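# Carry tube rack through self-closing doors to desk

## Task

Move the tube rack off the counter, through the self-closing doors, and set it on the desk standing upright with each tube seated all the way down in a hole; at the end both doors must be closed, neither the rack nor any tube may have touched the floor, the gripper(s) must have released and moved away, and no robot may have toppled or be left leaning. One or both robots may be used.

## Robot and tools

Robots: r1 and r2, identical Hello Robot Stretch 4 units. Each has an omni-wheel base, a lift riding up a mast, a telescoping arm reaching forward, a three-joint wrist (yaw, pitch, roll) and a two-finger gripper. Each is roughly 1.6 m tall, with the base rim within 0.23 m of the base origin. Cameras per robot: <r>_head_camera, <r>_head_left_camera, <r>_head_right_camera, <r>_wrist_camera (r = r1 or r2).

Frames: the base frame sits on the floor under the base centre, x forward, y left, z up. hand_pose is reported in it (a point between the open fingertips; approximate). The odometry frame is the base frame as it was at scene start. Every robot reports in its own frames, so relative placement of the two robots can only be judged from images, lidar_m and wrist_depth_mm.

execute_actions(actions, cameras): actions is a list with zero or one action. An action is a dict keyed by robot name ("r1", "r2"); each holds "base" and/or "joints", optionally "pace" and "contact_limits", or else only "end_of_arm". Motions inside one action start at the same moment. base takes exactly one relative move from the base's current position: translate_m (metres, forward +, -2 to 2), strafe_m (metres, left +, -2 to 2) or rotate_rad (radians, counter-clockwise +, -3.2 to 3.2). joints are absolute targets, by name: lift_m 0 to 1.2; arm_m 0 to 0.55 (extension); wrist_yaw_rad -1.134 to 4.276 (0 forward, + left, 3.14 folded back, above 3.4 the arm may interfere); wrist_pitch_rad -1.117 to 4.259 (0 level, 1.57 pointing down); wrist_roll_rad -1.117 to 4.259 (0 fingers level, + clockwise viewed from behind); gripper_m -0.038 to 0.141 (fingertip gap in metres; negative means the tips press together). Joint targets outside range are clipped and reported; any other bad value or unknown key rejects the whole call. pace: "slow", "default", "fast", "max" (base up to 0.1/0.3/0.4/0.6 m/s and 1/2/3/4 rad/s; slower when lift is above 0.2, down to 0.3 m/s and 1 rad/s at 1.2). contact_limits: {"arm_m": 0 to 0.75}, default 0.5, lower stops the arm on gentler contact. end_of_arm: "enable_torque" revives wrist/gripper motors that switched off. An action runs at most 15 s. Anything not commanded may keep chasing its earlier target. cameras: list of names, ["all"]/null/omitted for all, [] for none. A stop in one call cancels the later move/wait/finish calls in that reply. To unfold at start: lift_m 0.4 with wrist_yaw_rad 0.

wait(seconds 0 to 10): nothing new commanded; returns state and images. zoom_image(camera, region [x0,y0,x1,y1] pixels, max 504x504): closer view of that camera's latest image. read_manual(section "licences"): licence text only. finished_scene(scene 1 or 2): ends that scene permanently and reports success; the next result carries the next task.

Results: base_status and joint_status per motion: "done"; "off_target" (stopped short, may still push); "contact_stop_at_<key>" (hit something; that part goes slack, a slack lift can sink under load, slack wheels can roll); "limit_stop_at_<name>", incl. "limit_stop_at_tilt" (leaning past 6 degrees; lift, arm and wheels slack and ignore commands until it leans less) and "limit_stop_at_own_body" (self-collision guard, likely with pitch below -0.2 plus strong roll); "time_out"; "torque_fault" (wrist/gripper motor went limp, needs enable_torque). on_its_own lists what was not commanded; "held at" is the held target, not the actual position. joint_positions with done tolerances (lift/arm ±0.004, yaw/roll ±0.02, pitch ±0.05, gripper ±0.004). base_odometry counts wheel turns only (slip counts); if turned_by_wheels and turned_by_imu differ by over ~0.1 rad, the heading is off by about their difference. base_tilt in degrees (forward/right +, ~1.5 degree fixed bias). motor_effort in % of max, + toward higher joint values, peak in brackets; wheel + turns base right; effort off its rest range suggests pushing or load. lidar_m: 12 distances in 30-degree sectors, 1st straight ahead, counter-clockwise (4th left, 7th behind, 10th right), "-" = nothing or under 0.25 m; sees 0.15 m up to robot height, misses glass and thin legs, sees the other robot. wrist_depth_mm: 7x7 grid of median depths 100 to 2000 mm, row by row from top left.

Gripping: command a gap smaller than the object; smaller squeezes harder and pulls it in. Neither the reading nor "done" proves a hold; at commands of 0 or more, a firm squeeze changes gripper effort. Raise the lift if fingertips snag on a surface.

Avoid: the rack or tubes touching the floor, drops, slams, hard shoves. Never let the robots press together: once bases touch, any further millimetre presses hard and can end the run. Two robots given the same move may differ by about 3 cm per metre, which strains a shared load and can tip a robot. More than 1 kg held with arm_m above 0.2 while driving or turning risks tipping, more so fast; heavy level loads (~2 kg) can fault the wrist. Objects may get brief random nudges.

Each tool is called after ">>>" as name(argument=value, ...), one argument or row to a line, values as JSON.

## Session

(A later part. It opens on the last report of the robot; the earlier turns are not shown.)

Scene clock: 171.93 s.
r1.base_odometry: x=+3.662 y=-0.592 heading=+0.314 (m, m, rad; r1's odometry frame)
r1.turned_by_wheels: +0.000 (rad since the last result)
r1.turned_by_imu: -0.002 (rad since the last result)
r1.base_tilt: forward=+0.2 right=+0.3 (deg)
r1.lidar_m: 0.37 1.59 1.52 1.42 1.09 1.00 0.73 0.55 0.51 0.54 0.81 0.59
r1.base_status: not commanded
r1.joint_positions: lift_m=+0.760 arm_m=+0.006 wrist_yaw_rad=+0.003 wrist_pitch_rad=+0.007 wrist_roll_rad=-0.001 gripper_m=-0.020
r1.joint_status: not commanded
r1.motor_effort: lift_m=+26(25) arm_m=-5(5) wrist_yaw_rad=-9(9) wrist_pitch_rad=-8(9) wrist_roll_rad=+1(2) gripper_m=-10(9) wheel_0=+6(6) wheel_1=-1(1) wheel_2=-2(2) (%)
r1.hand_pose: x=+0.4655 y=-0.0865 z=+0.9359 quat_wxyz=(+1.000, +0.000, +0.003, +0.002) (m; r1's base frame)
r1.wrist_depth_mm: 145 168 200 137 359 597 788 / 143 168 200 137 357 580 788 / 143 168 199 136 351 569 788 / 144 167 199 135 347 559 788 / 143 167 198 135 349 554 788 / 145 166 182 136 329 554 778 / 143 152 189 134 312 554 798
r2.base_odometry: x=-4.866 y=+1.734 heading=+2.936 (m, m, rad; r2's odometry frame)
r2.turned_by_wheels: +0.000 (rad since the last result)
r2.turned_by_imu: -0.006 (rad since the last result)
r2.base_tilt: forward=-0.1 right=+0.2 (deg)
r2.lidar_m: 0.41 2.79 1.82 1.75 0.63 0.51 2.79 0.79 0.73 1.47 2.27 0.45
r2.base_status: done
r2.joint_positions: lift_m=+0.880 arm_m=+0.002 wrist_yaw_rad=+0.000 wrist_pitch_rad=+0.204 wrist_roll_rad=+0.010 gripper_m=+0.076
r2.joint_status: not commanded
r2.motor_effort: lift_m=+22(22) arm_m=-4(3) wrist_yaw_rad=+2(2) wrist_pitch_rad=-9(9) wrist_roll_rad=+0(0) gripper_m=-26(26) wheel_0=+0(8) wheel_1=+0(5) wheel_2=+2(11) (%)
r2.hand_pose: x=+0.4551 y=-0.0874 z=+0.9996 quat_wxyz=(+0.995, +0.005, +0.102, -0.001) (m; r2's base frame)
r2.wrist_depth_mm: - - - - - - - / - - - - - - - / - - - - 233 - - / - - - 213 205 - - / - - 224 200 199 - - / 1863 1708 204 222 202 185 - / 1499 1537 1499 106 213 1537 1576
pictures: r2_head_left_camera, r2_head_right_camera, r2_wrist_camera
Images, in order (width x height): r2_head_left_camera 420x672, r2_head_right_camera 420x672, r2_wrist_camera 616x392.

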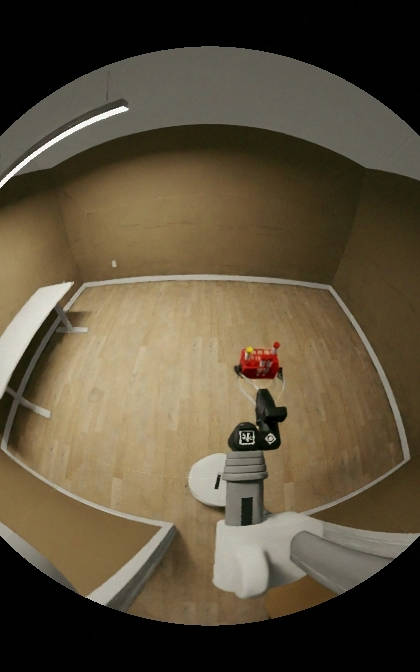

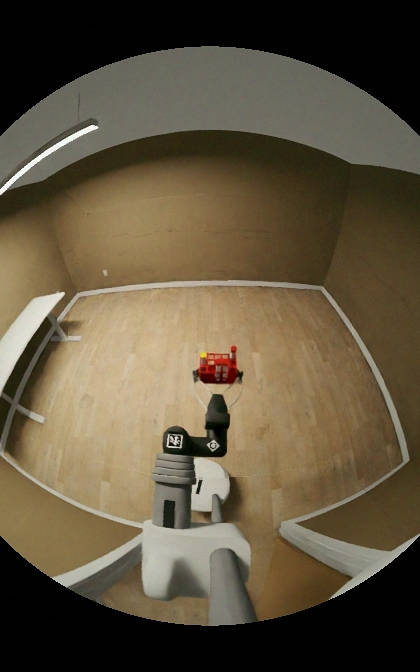

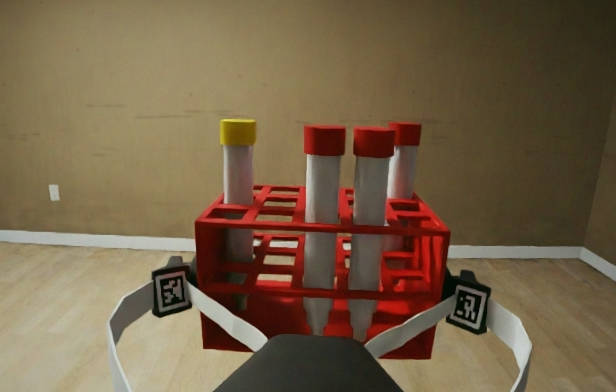

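>>> execute_actions(
  actions=[
    {"r2":{"base":{"rotate_rad":1.1},"pace":"slow"},"r1":{"base":{"strafe_m":0.15},"joints":{"arm_m":0.12},"pace":"slow"}},
  ],
  cameras=["r2_head_camera"],
)

>>> execute_actions(
  actions=[
    {"r2":{"base":{"translate_m":1.0},"pace":"fast"},"r1":{"base":{"strafe_m":0.115},"joints":{"arm_m":0.28},"pace":"slow"}},
  ],
  cameras=["r2_head_camera"],
)

Scene clock: 175.50 s.
r1.base_odometry: x=+3.615 y=-0.449 heading=+0.314 (m, m, rad; r1's odometry frame)
r1.turned_by_wheels: +0.000 (rad since the last result)
r1.turned_by_imu: -0.001 (rad since the last result)
r1.base_tilt: forward=+0.2 right=+0.2 (deg)
r1.lidar_m: 0.49 1.45 1.40 1.26 1.00 0.92 0.93 0.68 0.65 0.68 1.00 0.70
r1.base_status: done
r1.joint_positions: lift_m=+0.760 arm_m=+0.119 wrist_yaw_rad=-0.002 wrist_pitch_rad=+0.006 wrist_roll_rad=-0.001 gripper_m=-0.020
r1.joint_status: all done
r1.motor_effort: lift_m=+26(26) arm_m=+4(9) wrist_yaw_rad=+6(14) wrist_pitch_rad=-7(8) wrist_roll_rad=+1(1) gripper_m=-13(14) wheel_0=-5(4) wheel_1=+1(4) wheel_2=-1(5) (%)
r1.hand_pose: x=+0.5786 y=-0.0880 z=+0.9360 quat_wxyz=(+1.000, +0.000, +0.003, -0.001) (m; r1's base frame)
r1.wrist_depth_mm: 1205 203 225 165 319 407 525 / 1160 198 224 165 317 402 530 / 1182 199 224 164 315 397 517 / 1182 199 224 165 312 394 512 / 1160 199 223 165 310 389 508 / 1205 200 210 165 286 392 512 / 1182 191 211 144 300 392 500
r2.base_odometry: x=-4.866 y=+1.734 heading=-2.248 (m, m, rad; r2's odometry frame)
r2.turned_by_wheels: +1.100 (rad since the last result)
r2.turned_by_imu: +1.108 (rad since the last result)
r2.base_tilt: forward=-0.1 right=+0.2 (deg)
r2.lidar_m: 0.43 1.55 0.59 0.53 1.13 0.79 0.73 1.79 2.32 2.81 2.72 0.44
r2.base_status: done
r2.joint_positions: lift_m=+0.880 arm_m=+0.002 wrist_yaw_rad=+0.000 wrist_pitch_rad=+0.204 wrist_roll_rad=+0.010 gripper_m=+0.076
r2.joint_status: not commanded
r2.motor_effort: lift_m=+22(22) arm_m=-4(4) wrist_yaw_rad=+0(2) wrist_pitch_rad=-9(9) wrist_roll_rad=+0(0) gripper_m=-27(27) wheel_0=+0(7) wheel_1=-1(5) wheel_2=-1(4) (%)
r2.hand_pose: x=+0.4551 y=-0.0874 z=+0.9996 quat_wxyz=(+0.995, +0.005, +0.102, -0.001) (m; r2's base frame)
r2.wrist_depth_mm: 1808 - - - - - - / 1808 - - - - - - / 1863 - - - 236 - - / - - 1576 213 206 - - / - - 224 200 198 - - / 1808 1661 204 221 201 185 - / 1499 1499 1499 106 213 1537 1618
pictures: r2_head_camera
Images, in order (width x height): r2_head_camera 420x560.

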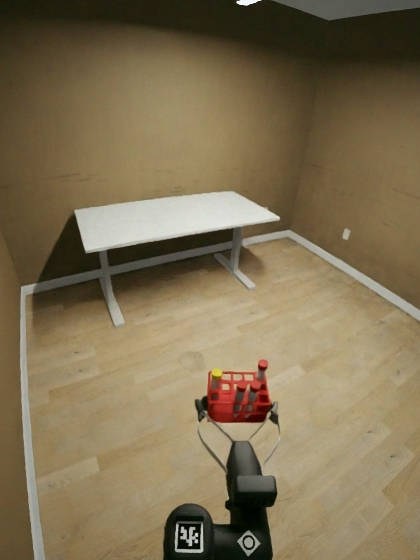

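Scene clock: 179.50 s.
r1.base_odometry: x=+3.580 y=-0.340 heading=+0.312 (m, m, rad; r1's odometry frame)
r1.turned_by_wheels: -0.002 (rad since the last result)
r1.turned_by_imu: -0.007 (rad since the last result)
r1.base_tilt: forward=+0.1 right=+0.1 (deg)
r1.lidar_m: 0.67 1.36 1.31 1.19 0.98 0.89 0.91 0.79 0.75 0.77 1.13 0.84
r1.base_status: done
r1.joint_positions: lift_m=+0.760 arm_m=+0.279 wrist_yaw_rad=-0.011 wrist_pitch_rad=+0.006 wrist_roll_rad=-0.001 gripper_m=-0.020
r1.joint_status: all done
r1.on_its_own: wrist_yaw_rad is at rest, and its effort (+32) is outside its rest range (-13 to +13)
r1.motor_effort: lift_m=+26(26) arm_m=+5(6) wrist_yaw_rad=+32(53) wrist_pitch_rad=-6(6) wrist_roll_rad=+1(2) gripper_m=-14(21) wheel_0=-18(26) wheel_1=-5(9) wheel_2=-8(8) (%)
r1.hand_pose: x=+0.7376 y=-0.0906 z=+0.9361 quat_wxyz=(+1.000, +0.000, +0.003, -0.006) (m; r1's base frame)
r1.wrist_depth_mm: 1060 1138 225 164 278 319 362 / 1025 1138 225 164 278 319 357 / 1042 1138 224 164 277 315 355 / 1042 1138 224 165 277 315 357 / 1025 1138 224 165 276 314 353 / 1025 1160 217 165 183 314 351 / 1042 1118 175 147 276 296 353
r2.base_odometry: x=-5.493 y=+0.954 heading=-2.248 (m, m, rad; r2's odometry frame)
r2.turned_by_wheels: +0.000 (rad since the last result)
r2.turned_by_imu: -0.004 (rad since the last result)
r2.base_tilt: forward=-0.1 right=+0.2 (deg)
r2.lidar_m: 0.41 0.84 0.90 0.93 0.90 0.95 1.71 3.09 3.12 2.30 2.23 0.43
r2.base_status: done
r2.joint_positions: lift_m=+0.880 arm_m=+0.002 wrist_yaw_rad=+0.000 wrist_pitch_rad=+0.204 wrist_roll_rad=+0.010 gripper_m=+0.076
r2.joint_status: not commanded
r2.motor_effort: lift_m=+22(22) arm_m=-4(4) wrist_yaw_rad=+1(1) wrist_pitch_rad=-9(9) wrist_roll_rad=+0(1) gripper_m=-29(27) wheel_0=+0(3) wheel_1=-2(6) wheel_2=+0(10) (%)
r2.hand_pose: x=+0.4551 y=-0.0874 z=+0.9996 quat_wxyz=(+0.995, +0.005, +0.102, -0.001) (m; r2's base frame)
r2.wrist_depth_mm: 1138 1229 1366 1537 1708 1921 1808 / 1160 1255 1430 1618 1756 - 1808 / 1205 1336 1430 1537 235 - 1863 / 1205 1308 1182 213 206 - 1808 / 866 904 224 200 199 - 1863 / 676 661 204 223 202 185 1863 / 1336 1464 1537 106 213 1576 1576
pictures: r2_head_camera
Images, in order (width x height): r2_head_camera 420x560.

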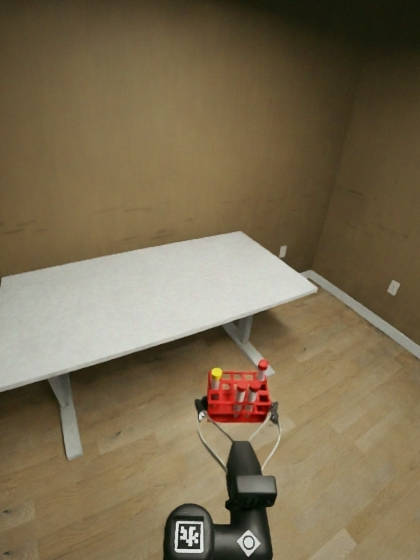

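>>> execute_actions(
  actions=[
    {"r2":{"base":{"rotate_rad":0.42},"pace":"slow"},"r1":{"base":{"strafe_m":0.03},"joints":{"arm_m":0.40},"pace":"slow"}},
  ],
  cameras=[],
)

>>> execute_actions(
  actions=[
    {"r2":{"base":{"translate_m":0.45},"joints":{"arm_m":0.2,"lift_m":0.76},"pace":"default"},"r1":{"base":{"translate_m":0.43},"pace":"slow"}},
  ],
  cameras=["r2_head_camera","r2_wrist_camera","r1_wrist_camera"],
)

Scene clock: 182.20 s.
r1.base_odometry: x=+3.571 y=-0.312 heading=+0.311 (m, m, rad; r1's odometry frame)
r1.turned_by_wheels: +0.000 (rad since the last result)
r1.turned_by_imu: -0.002 (rad since the last result)
r1.base_tilt: forward=+0.1 right=+0.1 (deg)
r1.lidar_m: 0.79 1.32 1.28 1.17 0.97 0.90 0.89 0.81 0.77 0.82 1.16 0.92
r1.base_status: done
r1.joint_positions: lift_m=+0.760 arm_m=+0.399 wrist_yaw_rad=+0.001 wrist_pitch_rad=+0.006 wrist_roll_rad=-0.001 gripper_m=-0.020
r1.joint_status: all done
r1.motor_effort: lift_m=+26(26) arm_m=+7(7) wrist_yaw_rad=-2(47) wrist_pitch_rad=-5(6) wrist_roll_rad=+2(1) gripper_m=-13(14) wheel_0=-4(21) wheel_1=+0(8) wheel_2=-1(9) (%)
r1.hand_pose: x=+0.8583 y=-0.0872 z=+0.9362 quat_wxyz=(+1.000, +0.000, +0.003, +0.000) (m; r1's base frame)
r1.wrist_depth_mm: 960 1078 234 167 265 285 301 / 946 1078 233 167 265 282 298 / 931 1078 234 166 263 281 297 / 931 1060 234 165 262 282 297 / 946 1060 234 164 262 279 296 / 931 1042 227 163 256 279 296 / 931 1025 230 161 256 279 296
r2.base_odometry: x=-5.493 y=+0.954 heading=-1.828 (m, m, rad; r2's odometry frame)
r2.turned_by_wheels: +0.420 (rad since the last result)
r2.turned_by_imu: +0.423 (rad since the last result)
r2.base_tilt: forward=-0.2 right=+0.2 (deg)
r2.lidar_m: 0.42 0.88 0.97 0.90 0.92 1.72 2.75 3.14 2.38 2.21 1.30 0.44
r2.base_status: done
r2.joint_positions: lift_m=+0.880 arm_m=+0.002 wrist_yaw_rad=+0.000 wrist_pitch_rad=+0.204 wrist_roll_rad=+0.010 gripper_m=+0.076
r2.joint_status: not commanded
r2.motor_effort: lift_m=+22(22) arm_m=-4(4) wrist_yaw_rad=-1(1) wrist_pitch_rad=-9(10) wrist_roll_rad=+0(0) gripper_m=-27(24) wheel_0=-2(1) wheel_1=-1(4) wheel_2=+0(8) (%)
r2.hand_pose: x=+0.4551 y=-0.0874 z=+0.9996 quat_wxyz=(+0.995, +0.005, +0.102, -0.001) (m; r2's base frame)
r2.wrist_depth_mm: 1281 1281 1281 1281 1308 1336 1336 / 1281 1308 1336 1366 1366 1397 1397 / 1366 1397 1397 1366 231 1464 1430 / 1430 1430 1182 213 205 1464 1464 / 1464 904 224 200 198 946 960 / 1430 691 204 222 201 185 778 / 1464 1537 1118 106 213 1576 1229
pictures: none
No camera images: the call's "cameras" was empty. Leave "cameras" out to get every camera's image.

Scene clock: 187.80 s.
r1.base_odometry: x=+3.980 y=-0.179 heading=+0.312 (m, m, rad; r1's odometry frame)
r1.turned_by_wheels: +0.001 (rad since the last result)
r1.turned_by_imu: +0.007 (rad since the last result)
r1.base_tilt: forward=+0.0 right=+0.2 (deg)
r1.lidar_m: 0.81 1.10 1.04 1.11 1.33 1.27 1.29 1.05 0.99 1.06 0.95 0.84
r1.base_status: done
r1.joint_positions: lift_m=+0.760 arm_m=+0.399 wrist_yaw_rad=+0.004 wrist_pitch_rad=+0.006 wrist_roll_rad=-0.001 gripper_m=-0.020
r1.joint_status: not commanded
r1.motor_effort: lift_m=+26(26) arm_m=+6(6) wrist_yaw_rad=-12(52) wrist_pitch_rad=-5(5) wrist_roll_rad=+1(1) gripper_m=-9(13) wheel_0=+6(21) wheel_1=+2(11) wheel_2=+1(11) (%)
r1.hand_pose: x=+0.8587 y=-0.0862 z=+0.9362 quat_wxyz=(+1.000, +0.000, +0.003, +0.002) (m; r1's base frame)
r1.wrist_depth_mm: 723 691 264 165 228 213 - / 723 691 262 164 228 213 204 / 723 683 262 163 230 214 206 / 715 691 260 164 229 214 205 / 715 691 569 164 229 214 206 / 707 691 211 164 222 214 204 / 715 699 257 161 226 209 -
r2.base_odometry: x=-5.607 y=+0.519 heading=-1.828 (m, m, rad; r2's odometry frame)
r2.turned_by_wheels: +0.000 (rad since the last result)
r2.turned_by_imu: -0.002 (rad since the last result)
r2.base_tilt: forward=-0.1 right=+0.2 (deg)
r2.lidar_m: 0.38 0.40 0.55 0.93 0.94 1.24 2.85 3.42 2.34 2.18 0.61 0.42
r2.base_status: done
r2.joint_positions: lift_m=+0.760 arm_m=+0.199 wrist_yaw_rad=+0.000 wrist_pitch_rad=+0.203 wrist_roll_rad=+0.010 gripper_m=+0.076
r2.joint_status: all done
r2.motor_effort: lift_m=+13(19) arm_m=+5(5) wrist_yaw_rad=+0(2) wrist_pitch_rad=-9(9) wrist_roll_rad=+0(0) gripper_m=-26(28) wheel_0=+1(5) wheel_1=+0(5) wheel_2=+0(11) (%)
r2.hand_pose: x=+0.6527 y=-0.0874 z=+0.8803 quat_wxyz=(+0.995, +0.005, +0.102, +0.000) (m; r2's base frame)
r2.wrist_depth_mm: 699 699 715 723 723 732 750 / 723 723 741 750 759 759 768 / 750 759 768 768 232 798 809 / 778 778 788 213 206 831 831 / 597 615 224 199 198 654 661 / 442 410 204 222 202 185 473 / 362 368 364 106 213 375 387
pictures: r1_wrist_camera, r2_head_camera, r2_wrist_camera
Images, in order (width x height): r1_wrist_camera 616x392, r2_head_camera 420x560, r2_wrist_camera 616x392.

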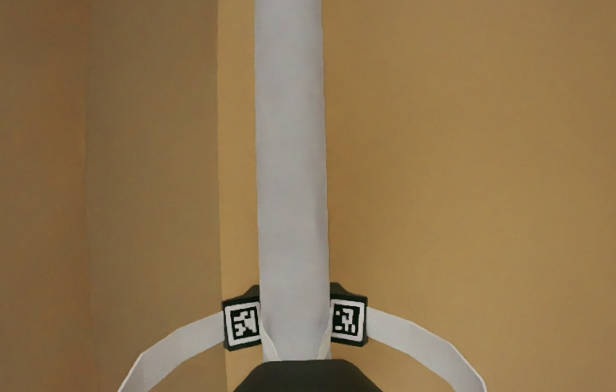

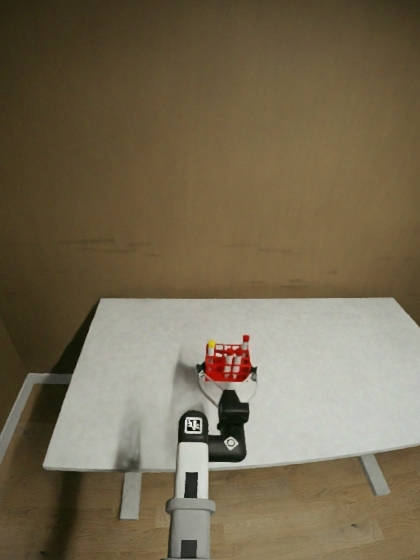

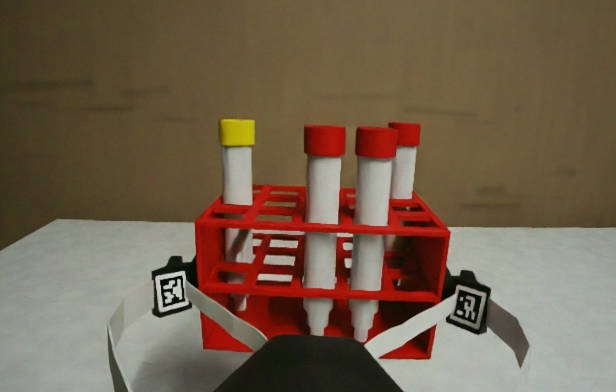

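>>> execute_actions(
  actions=[
    {"r2":{"joints":{"lift_m":0.655},"pace":"default"},"r1":{"base":{"strafe_m":-0.03},"joints":{"arm_m":0.45,"gripper_m":0.0},"pace":"slow"}},
  ],
  cameras=["r2_wrist_camera","r1_wrist_camera"],
)

Scene clock: 190.10 s.
r1.base_odometry: x=+3.989 y=-0.207 heading=+0.314 (m, m, rad; r1's odometry frame)
r1.turned_by_wheels: +0.002 (rad since the last result)
r1.turned_by_imu: +0.002 (rad since the last result)
r1.base_tilt: forward=+0.0 right=+0.2 (deg)
r1.lidar_m: 0.82 1.13 1.08 1.14 1.34 1.28 1.33 1.02 0.96 1.04 0.98 0.89
r1.base_status: done
r1.joint_positions: lift_m=+0.760 arm_m=+0.449 wrist_yaw_rad=+0.013 wrist_pitch_rad=+0.006 wrist_roll_rad=-0.001 gripper_m=+0.000
r1.joint_status: all done
r1.on_its_own: wrist_yaw_rad is at rest, and its effort (-36) is outside its rest range (-13 to +13)
r1.motor_effort: lift_m=+26(26) arm_m=+6(7) wrist_yaw_rad=-36(41) wrist_pitch_rad=-6(5) wrist_roll_rad=+2(2) gripper_m=-9(6) wheel_0=+14(14) wheel_1=+4(1) wheel_2=+10(10) (%)
r1.hand_pose: x=+0.9095 y=-0.0837 z=+0.9362 quat_wxyz=(+1.000, +0.000, +0.003, +0.006) (m; r1's base frame)
r1.wrist_depth_mm: 699 615 500 236 225 208 - / 715 621 504 177 226 208 196 / 707 615 500 175 226 208 197 / 715 609 508 173 226 208 196 / 707 615 504 171 225 208 197 / 699 621 185 170 220 208 196 / 707 603 267 165 223 205 -
r2.base_odometry: x=-5.607 y=+0.519 heading=-1.828 (m, m, rad; r2's odometry frame)
r2.turned_by_wheels: +0.000 (rad since the last result)
r2.turned_by_imu: +0.000 (rad since the last result)
r2.base_tilt: forward=-0.1 right=+0.2 (deg)
r2.lidar_m: 0.39 0.41 0.54 0.93 0.95 1.24 2.85 3.43 2.33 2.16 0.61 0.42
r2.base_status: not commanded
r2.joint_positions: lift_m=+0.655 arm_m=+0.199 wrist_yaw_rad=+0.000 wrist_pitch_rad=+0.203 wrist_roll_rad=+0.010 gripper_m=+0.076
r2.joint_status: all done
r2.motor_effort: lift_m=+13(14) arm_m=+4(4) wrist_yaw_rad=+2(1) wrist_pitch_rad=-8(8) wrist_roll_rad=+0(0) gripper_m=-25(26) wheel_0=+1(2) wheel_1=+0(0) wheel_2=+0(0) (%)
r2.hand_pose: x=+0.6527 y=-0.0874 z=+0.7753 quat_wxyz=(+0.995, +0.005, +0.102, +0.000) (m; r2's base frame)
r2.wrist_depth_mm: 691 699 715 723 732 732 741 / 715 732 732 741 759 768 768 / 741 759 759 768 232 798 798 / 549 564 480 213 205 627 640 / 357 370 224 200 198 394 394 / 265 247 204 222 201 185 285 / 218 222 219 106 213 224 232
pictures: r1_wrist_camera, r2_wrist_camera
Images, in order (width x height): r1_wrist_camera 616x392, r2_wrist_camera 616x392.

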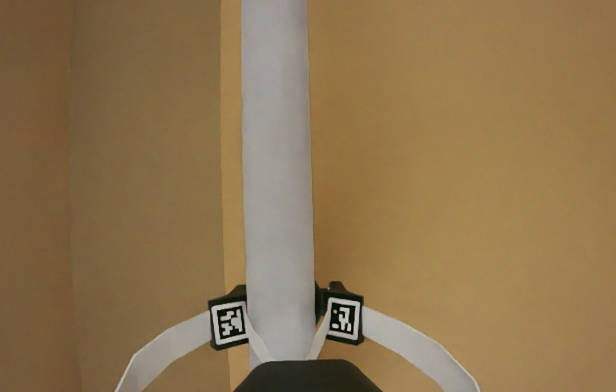

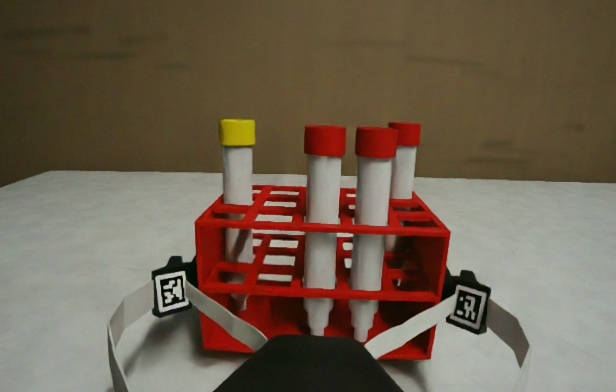

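>>> execute_actions(
  actions=[
    {"r2":{"joints":{"lift_m":0.639},"pace":"slow"},"r1":{"joints":{"gripper_m":0.09},"pace":"slow"}},
  ],
  cameras=["r1_wrist_camera"],
)

Scene clock: 193.73 s.
r1.base_odometry: x=+3.989 y=-0.207 heading=+0.312 (m, m, rad; r1's odometry frame)
r1.turned_by_wheels: -0.002 (rad since the last result)
r1.turned_by_imu: -0.003 (rad since the last result)
r1.base_tilt: forward=+0.0 right=+0.2 (deg)
r1.lidar_m: 1.00 1.13 1.07 1.12 1.35 1.29 1.31 1.01 0.97 1.02 1.03 0.95
r1.base_status: not commanded
r1.joint_positions: lift_m=+0.760 arm_m=+0.449 wrist_yaw_rad=+0.000 wrist_pitch_rad=+0.006 wrist_roll_rad=-0.001 gripper_m=+0.090
r1.joint_status: all done
r1.motor_effort: lift_m=+26(26) arm_m=+6(6) wrist_yaw_rad=-1(36) wrist_pitch_rad=-5(6) wrist_roll_rad=+1(1) gripper_m=+1(8) wheel_0=+4(14) wheel_1=+1(4) wheel_2=+2(10) (%)
r1.hand_pose: x=+0.9084 y=-0.0873 z=+0.9361 quat_wxyz=(+1.000, +0.000, +0.003, +0.000) (m; r1's base frame)
r1.wrist_depth_mm: 707 597 492 421 366 329 303 / 707 585 488 418 368 330 304 / 691 591 488 415 370 332 304 / 699 585 492 418 368 332 304 / 691 597 488 418 368 334 306 / 691 591 214 418 199 330 304 / 691 603 492 143 359 320 304
r2.base_odometry: x=-5.607 y=+0.519 heading=-1.828 (m, m, rad; r2's odometry frame)
r2.turned_by_wheels: +0.000 (rad since the last result)
r2.turned_by_imu: -0.001 (rad since the last result)
r2.base_tilt: forward=-0.2 right=+0.2 (deg)
r2.lidar_m: 0.38 0.41 0.54 0.94 0.97 1.22 2.84 3.44 2.34 2.17 0.63 0.45
r2.base_status: not commanded
r2.joint_positions: lift_m=+0.639 arm_m=+0.199 wrist_yaw_rad=+0.000 wrist_pitch_rad=+0.203 wrist_roll_rad=+0.010 gripper_m=+0.076
r2.joint_status: all done
r2.motor_effort: lift_m=+13(14) arm_m=+4(4) wrist_yaw_rad=+1(1) wrist_pitch_rad=-9(9) wrist_roll_rad=+0(0) gripper_m=-26(27) wheel_0=+1(1) wheel_1=+0(0) wheel_2=+0(0) (%)
r2.hand_pose: x=+0.6527 y=-0.0874 z=+0.7593 quat_wxyz=(+0.995, +0.005, +0.102, +0.000) (m; r2's base frame)
r2.wrist_depth_mm: 699 699 715 723 723 732 750 / 723 723 741 750 759 768 768 / 741 759 750 768 232 798 809 / 492 504 436 213 206 559 580 / 324 330 224 200 198 353 355 / 238 222 204 222 202 185 257 / 196 200 198 106 198 201 -
pictures: r1_wrist_camera
Images, in order (width x height): r1_wrist_camera 616x392.

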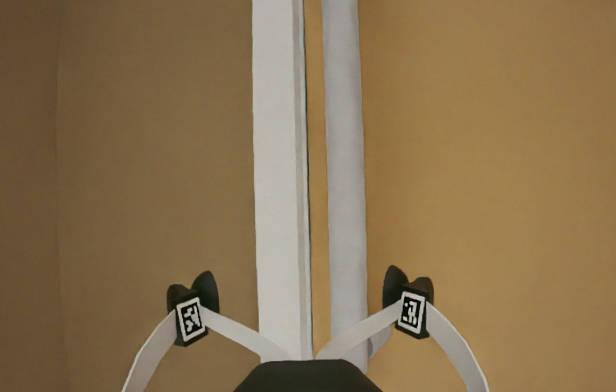

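>>> execute_actions(
  actions=[
    {"r2":{"joints":{"lift_m":0.636,"gripper_m":0.141}},"r1":{"joints":{"arm_m":0.05},"pace":"fast"}},
  ],
  cameras=[],
)

>>> execute_actions(
  actions=[
    {"r2":{"joints":{"arm_m":0.01},"base":{"translate_m":-0.1}}},
  ],
  cameras=["r2_wrist_camera","r2_head_camera","r1_head_left_camera"],
)

Scene clock: 196.00 s.
r1.base_odometry: x=+3.989 y=-0.207 heading=+0.312 (m, m, rad; r1's odometry frame)
r1.turned_by_wheels: +0.000 (rad since the last result)
r1.turned_by_imu: -0.001 (rad since the last result)
r1.base_tilt: forward=+0.2 right=+0.1 (deg)
r1.lidar_m: 1.00 1.12 1.07 1.14 1.33 1.27 1.34 0.99 0.96 1.01 1.01 0.97
r1.base_status: not commanded
r1.joint_positions: lift_m=+0.760 arm_m=+0.051 wrist_yaw_rad=+0.000 wrist_pitch_rad=+0.006 wrist_roll_rad=-0.001 gripper_m=+0.090
r1.joint_status: all done
r1.motor_effort: lift_m=+26(26) arm_m=-7(7) wrist_yaw_rad=+1(1) wrist_pitch_rad=-6(7) wrist_roll_rad=+1(2) gripper_m=-1(1) wheel_0=+3(4) wheel_1=+1(1) wheel_2=+1(1) (%)
r1.hand_pose: x=+0.5106 y=-0.0875 z=+0.9360 quat_wxyz=(+1.000, +0.000, +0.003, +0.000) (m; r1's base frame)
r1.wrist_depth_mm: 931 1078 931 809 715 627 585 / 904 1060 931 820 715 640 580 / 917 1060 946 820 723 640 585 / 917 1060 946 820 715 647 585 / 904 1078 946 809 715 640 580 / 904 1060 213 820 198 640 574 / 917 1008 960 143 723 615 580
r2.base_odometry: x=-5.607 y=+0.519 heading=-1.828 (m, m, rad; r2's odometry frame)
r2.turned_by_wheels: +0.000 (rad since the last result)
r2.turned_by_imu: +0.000 (rad since the last result)
r2.base_tilt: forward=-0.1 right=+0.2 (deg)
r2.lidar_m: 0.40 0.39 0.54 0.93 0.95 1.24 2.86 3.40 2.35 2.15 0.61 0.44
r2.base_status: not commanded
r2.joint_positions: lift_m=+0.636 arm_m=+0.199 wrist_yaw_rad=+0.000 wrist_pitch_rad=+0.202 wrist_roll_rad=+0.010 gripper_m=+0.141
r2.joint_status: all done
r2.motor_effort: lift_m=+13(13) arm_m=+4(4) wrist_yaw_rad=+0(1) wrist_pitch_rad=-4(10) wrist_roll_rad=+0(0) gripper_m=+0(29) wheel_0=+1(2) wheel_1=+0(0) wheel_2=+0(0) (%)
r2.hand_pose: x=+0.6528 y=-0.0874 z=+0.7568 quat_wxyz=(+0.995, +0.005, +0.101, +0.000) (m; r2's base frame)
r2.wrist_depth_mm: 699 707 707 723 732 732 741 / 723 732 741 741 750 759 768 / 750 759 759 768 248 798 798 / 492 500 421 218 221 559 574 / 317 329 226 217 224 351 351 / 236 229 223 220 206 218 252 / 193 190 203 106 208 199 -
pictures: none
No camera images: the call's "cameras" was empty. Leave "cameras" out to get every camera's image.

Scene clock: 197.67 s.
r1.base_odometry: x=+3.989 y=-0.207 heading=+0.312 (m, m, rad; r1's odometry frame)
r1.turned_by_wheels: +0.000 (rad since the last result)
r1.turned_by_imu: -0.001 (rad since the last result)
r1.base_tilt: forward=+0.1 right=+0.4 (deg)
r1.lidar_m: 1.01 1.10 1.08 1.13 1.34 1.28 1.31 1.02 0.97 1.04 1.02 0.97
r1.base_status: not commanded
r1.joint_positions: lift_m=+0.760 arm_m=+0.051 wrist_yaw_rad=+0.000 wrist_pitch_rad=+0.006 wrist_roll_rad=-0.001 gripper_m=+0.090
r1.joint_status: not commanded
r1.motor_effort: lift_m=+26(26) arm_m=-7(7) wrist_yaw_rad=+1(1) wrist_pitch_rad=-7(7) wrist_roll_rad=+2(1) gripper_m=-1(2) wheel_0=+3(3) wheel_1=+1(0) wheel_2=+1(1) (%)
r1.hand_pose: x=+0.5106 y=-0.0875 z=+0.9360 quat_wxyz=(+1.000, +0.000, +0.003, +0.000) (m; r1's base frame)
r1.wrist_depth_mm: 931 1060 946 809 715 640 580 / 917 1060 946 820 715 640 580 / 917 1078 946 831 723 640 580 / 904 1078 931 820 715 634 580 / 904 1060 960 820 707 647 580 / 904 1042 213 820 199 634 580 / 917 1008 946 143 715 615 585
r2.base_odometry: x=-5.582 y=+0.616 heading=-1.828 (m, m, rad; r2's odometry frame)
r2.turned_by_wheels: +0.000 (rad since the last result)
r2.turned_by_imu: +0.000 (rad since the last result)
r2.base_tilt: forward=-0.2 right=+0.2 (deg)
r2.lidar_m: 0.48 0.51 0.98 0.92 0.95 1.23 2.82 3.41 2.34 2.19 0.76 0.54
r2.base_status: done
r2.joint_positions: lift_m=+0.636 arm_m=+0.011 wrist_yaw_rad=+0.000 wrist_pitch_rad=+0.202 wrist_roll_rad=+0.010 gripper_m=+0.141
r2.joint_status: all done
r2.motor_effort: lift_m=+13(13) arm_m=-4(4) wrist_yaw_rad=+2(3) wrist_pitch_rad=-4(5) wrist_roll_rad=+0(0) gripper_m=+1(1) wheel_0=+0(7) wheel_1=+0(5) wheel_2=+0(6) (%)
r2.hand_pose: x=+0.4643 y=-0.0875 z=+0.7567 quat_wxyz=(+0.995, +0.005, +0.101, -0.001) (m; r2's base frame)
r2.wrist_depth_mm: 960 960 960 976 991 1008 1008 / 976 991 1008 1008 1042 1042 1060 / 1025 1008 1025 549 1060 1078 1078 / 492 508 521 488 544 564 580 / 320 332 342 347 349 353 355 / 1138 286 290 290 291 218 1229 / 1160 715 1182 106 1205 1205 1255
pictures: r1_head_left_camera, r2_head_camera, r2_wrist_camera
Images, in order (width x height): r1_head_left_camera 420x672, r2_head_camera 420x560, r2_wrist_camera 616x392.

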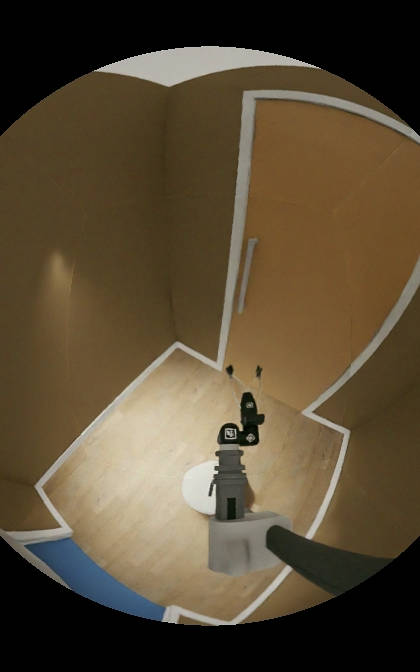

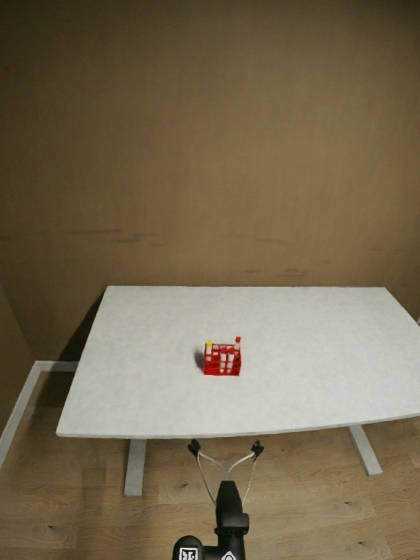

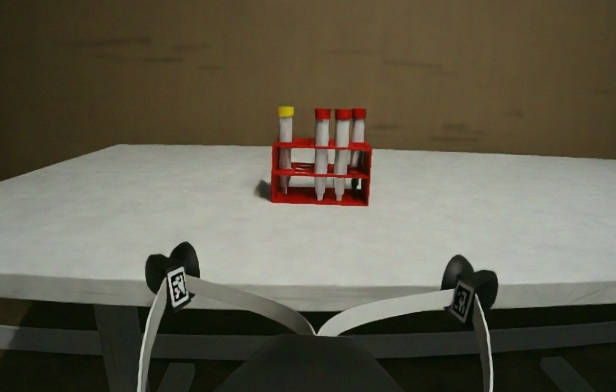

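>>> zoom_image(
  camera="r2_wrist_camera",
  region=[255, 90, 385, 215],
)

Region (255, 90, 385, 215) of r2_wrist_camera's 616x392 image, scaled by 3.877; it fills the top 485 rows of this view, and the rest is white.

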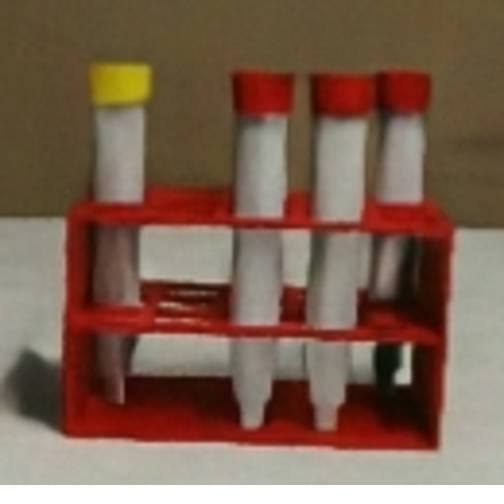

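>>> execute_actions(
  actions=[
    {"r2":{"base":{"translate_m":-0.3},"pace":"fast"}},
  ],
  cameras=["r2_wrist_camera"],
)

>>> finished_scene(
  scene=1,
)

Scene clock: 200.37 s.
r1.base_odometry: x=+3.989 y=-0.207 heading=+0.312 (m, m, rad; r1's odometry frame)
r1.turned_by_wheels: +0.000 (rad since the last result)
r1.turned_by_imu: -0.001 (rad since the last result)
r1.base_tilt: forward=+0.2 right=+0.2 (deg)
r1.lidar_m: 1.02 1.12 1.09 1.14 1.34 1.30 1.33 1.01 0.97 1.03 1.00 0.96
r1.base_status: not commanded
r1.joint_positions: lift_m=+0.760 arm_m=+0.051 wrist_yaw_rad=+0.000 wrist_pitch_rad=+0.006 wrist_roll_rad=-0.001 gripper_m=+0.090
r1.joint_status: not commanded
r1.motor_effort: lift_m=+26(26) arm_m=-8(7) wrist_yaw_rad=+1(1) wrist_pitch_rad=-7(7) wrist_roll_rad=+2(2) gripper_m=-4(1) wheel_0=+3(3) wheel_1=+1(1) wheel_2=+1(1) (%)
r1.hand_pose: x=+0.5106 y=-0.0875 z=+0.9360 quat_wxyz=(+1.000, +0.000, +0.003, +0.000) (m; r1's base frame)
r1.wrist_depth_mm: 931 1078 946 798 715 634 580 / 917 1060 946 820 707 634 580 / 917 1078 931 809 715 634 585 / 917 1060 931 820 715 634 574 / 904 1060 960 831 723 640 585 / 917 1060 213 809 199 634 580 / 891 1008 946 143 715 615 585
r2.base_odometry: x=-5.505 y=+0.906 heading=-1.828 (m, m, rad; r2's odometry frame)
r2.turned_by_wheels: +0.000 (rad since the last result)
r2.turned_by_imu: +0.001 (rad since the last result)
r2.base_tilt: forward=-0.2 right=+0.2 (deg)
r2.lidar_m: 0.79 0.80 0.98 0.89 0.93 1.30 2.77 3.20 2.39 2.21 1.22 0.83
r2.base_status: done
r2.joint_positions: lift_m=+0.636 arm_m=+0.011 wrist_yaw_rad=+0.000 wrist_pitch_rad=+0.202 wrist_roll_rad=+0.010 gripper_m=+0.141
r2.joint_status: not commanded
r2.motor_effort: lift_m=+13(13) arm_m=-4(4) wrist_yaw_rad=+2(2) wrist_pitch_rad=-4(6) wrist_roll_rad=+0(0) gripper_m=-1(0) wheel_0=-1(8) wheel_1=+0(5) wheel_2=+0(10) (%)
r2.hand_pose: x=+0.4642 y=-0.0875 z=+0.7567 quat_wxyz=(+0.995, +0.005, +0.101, -0.001) (m; r2's base frame)
r2.wrist_depth_mm: 1205 1205 1229 1255 1281 1281 1308 / 1255 1281 1255 1336 1308 1308 1336 / 1281 1281 1118 798 1255 1366 1366 / 634 640 661 676 699 647 661 / 1397 1430 1464 1430 1464 1464 1499 / 1366 1397 1366 1464 1366 219 1499 / 1182 1138 1182 106 1281 1205 1138
pictures: r2_wrist_camera
Images, in order (width x height): r2_wrist_camera 616x392.

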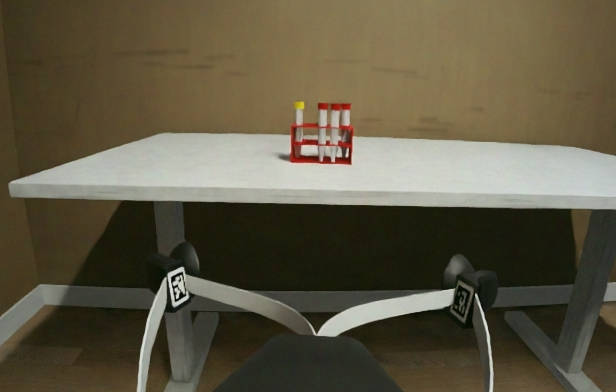

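The scene is finished: the task was done.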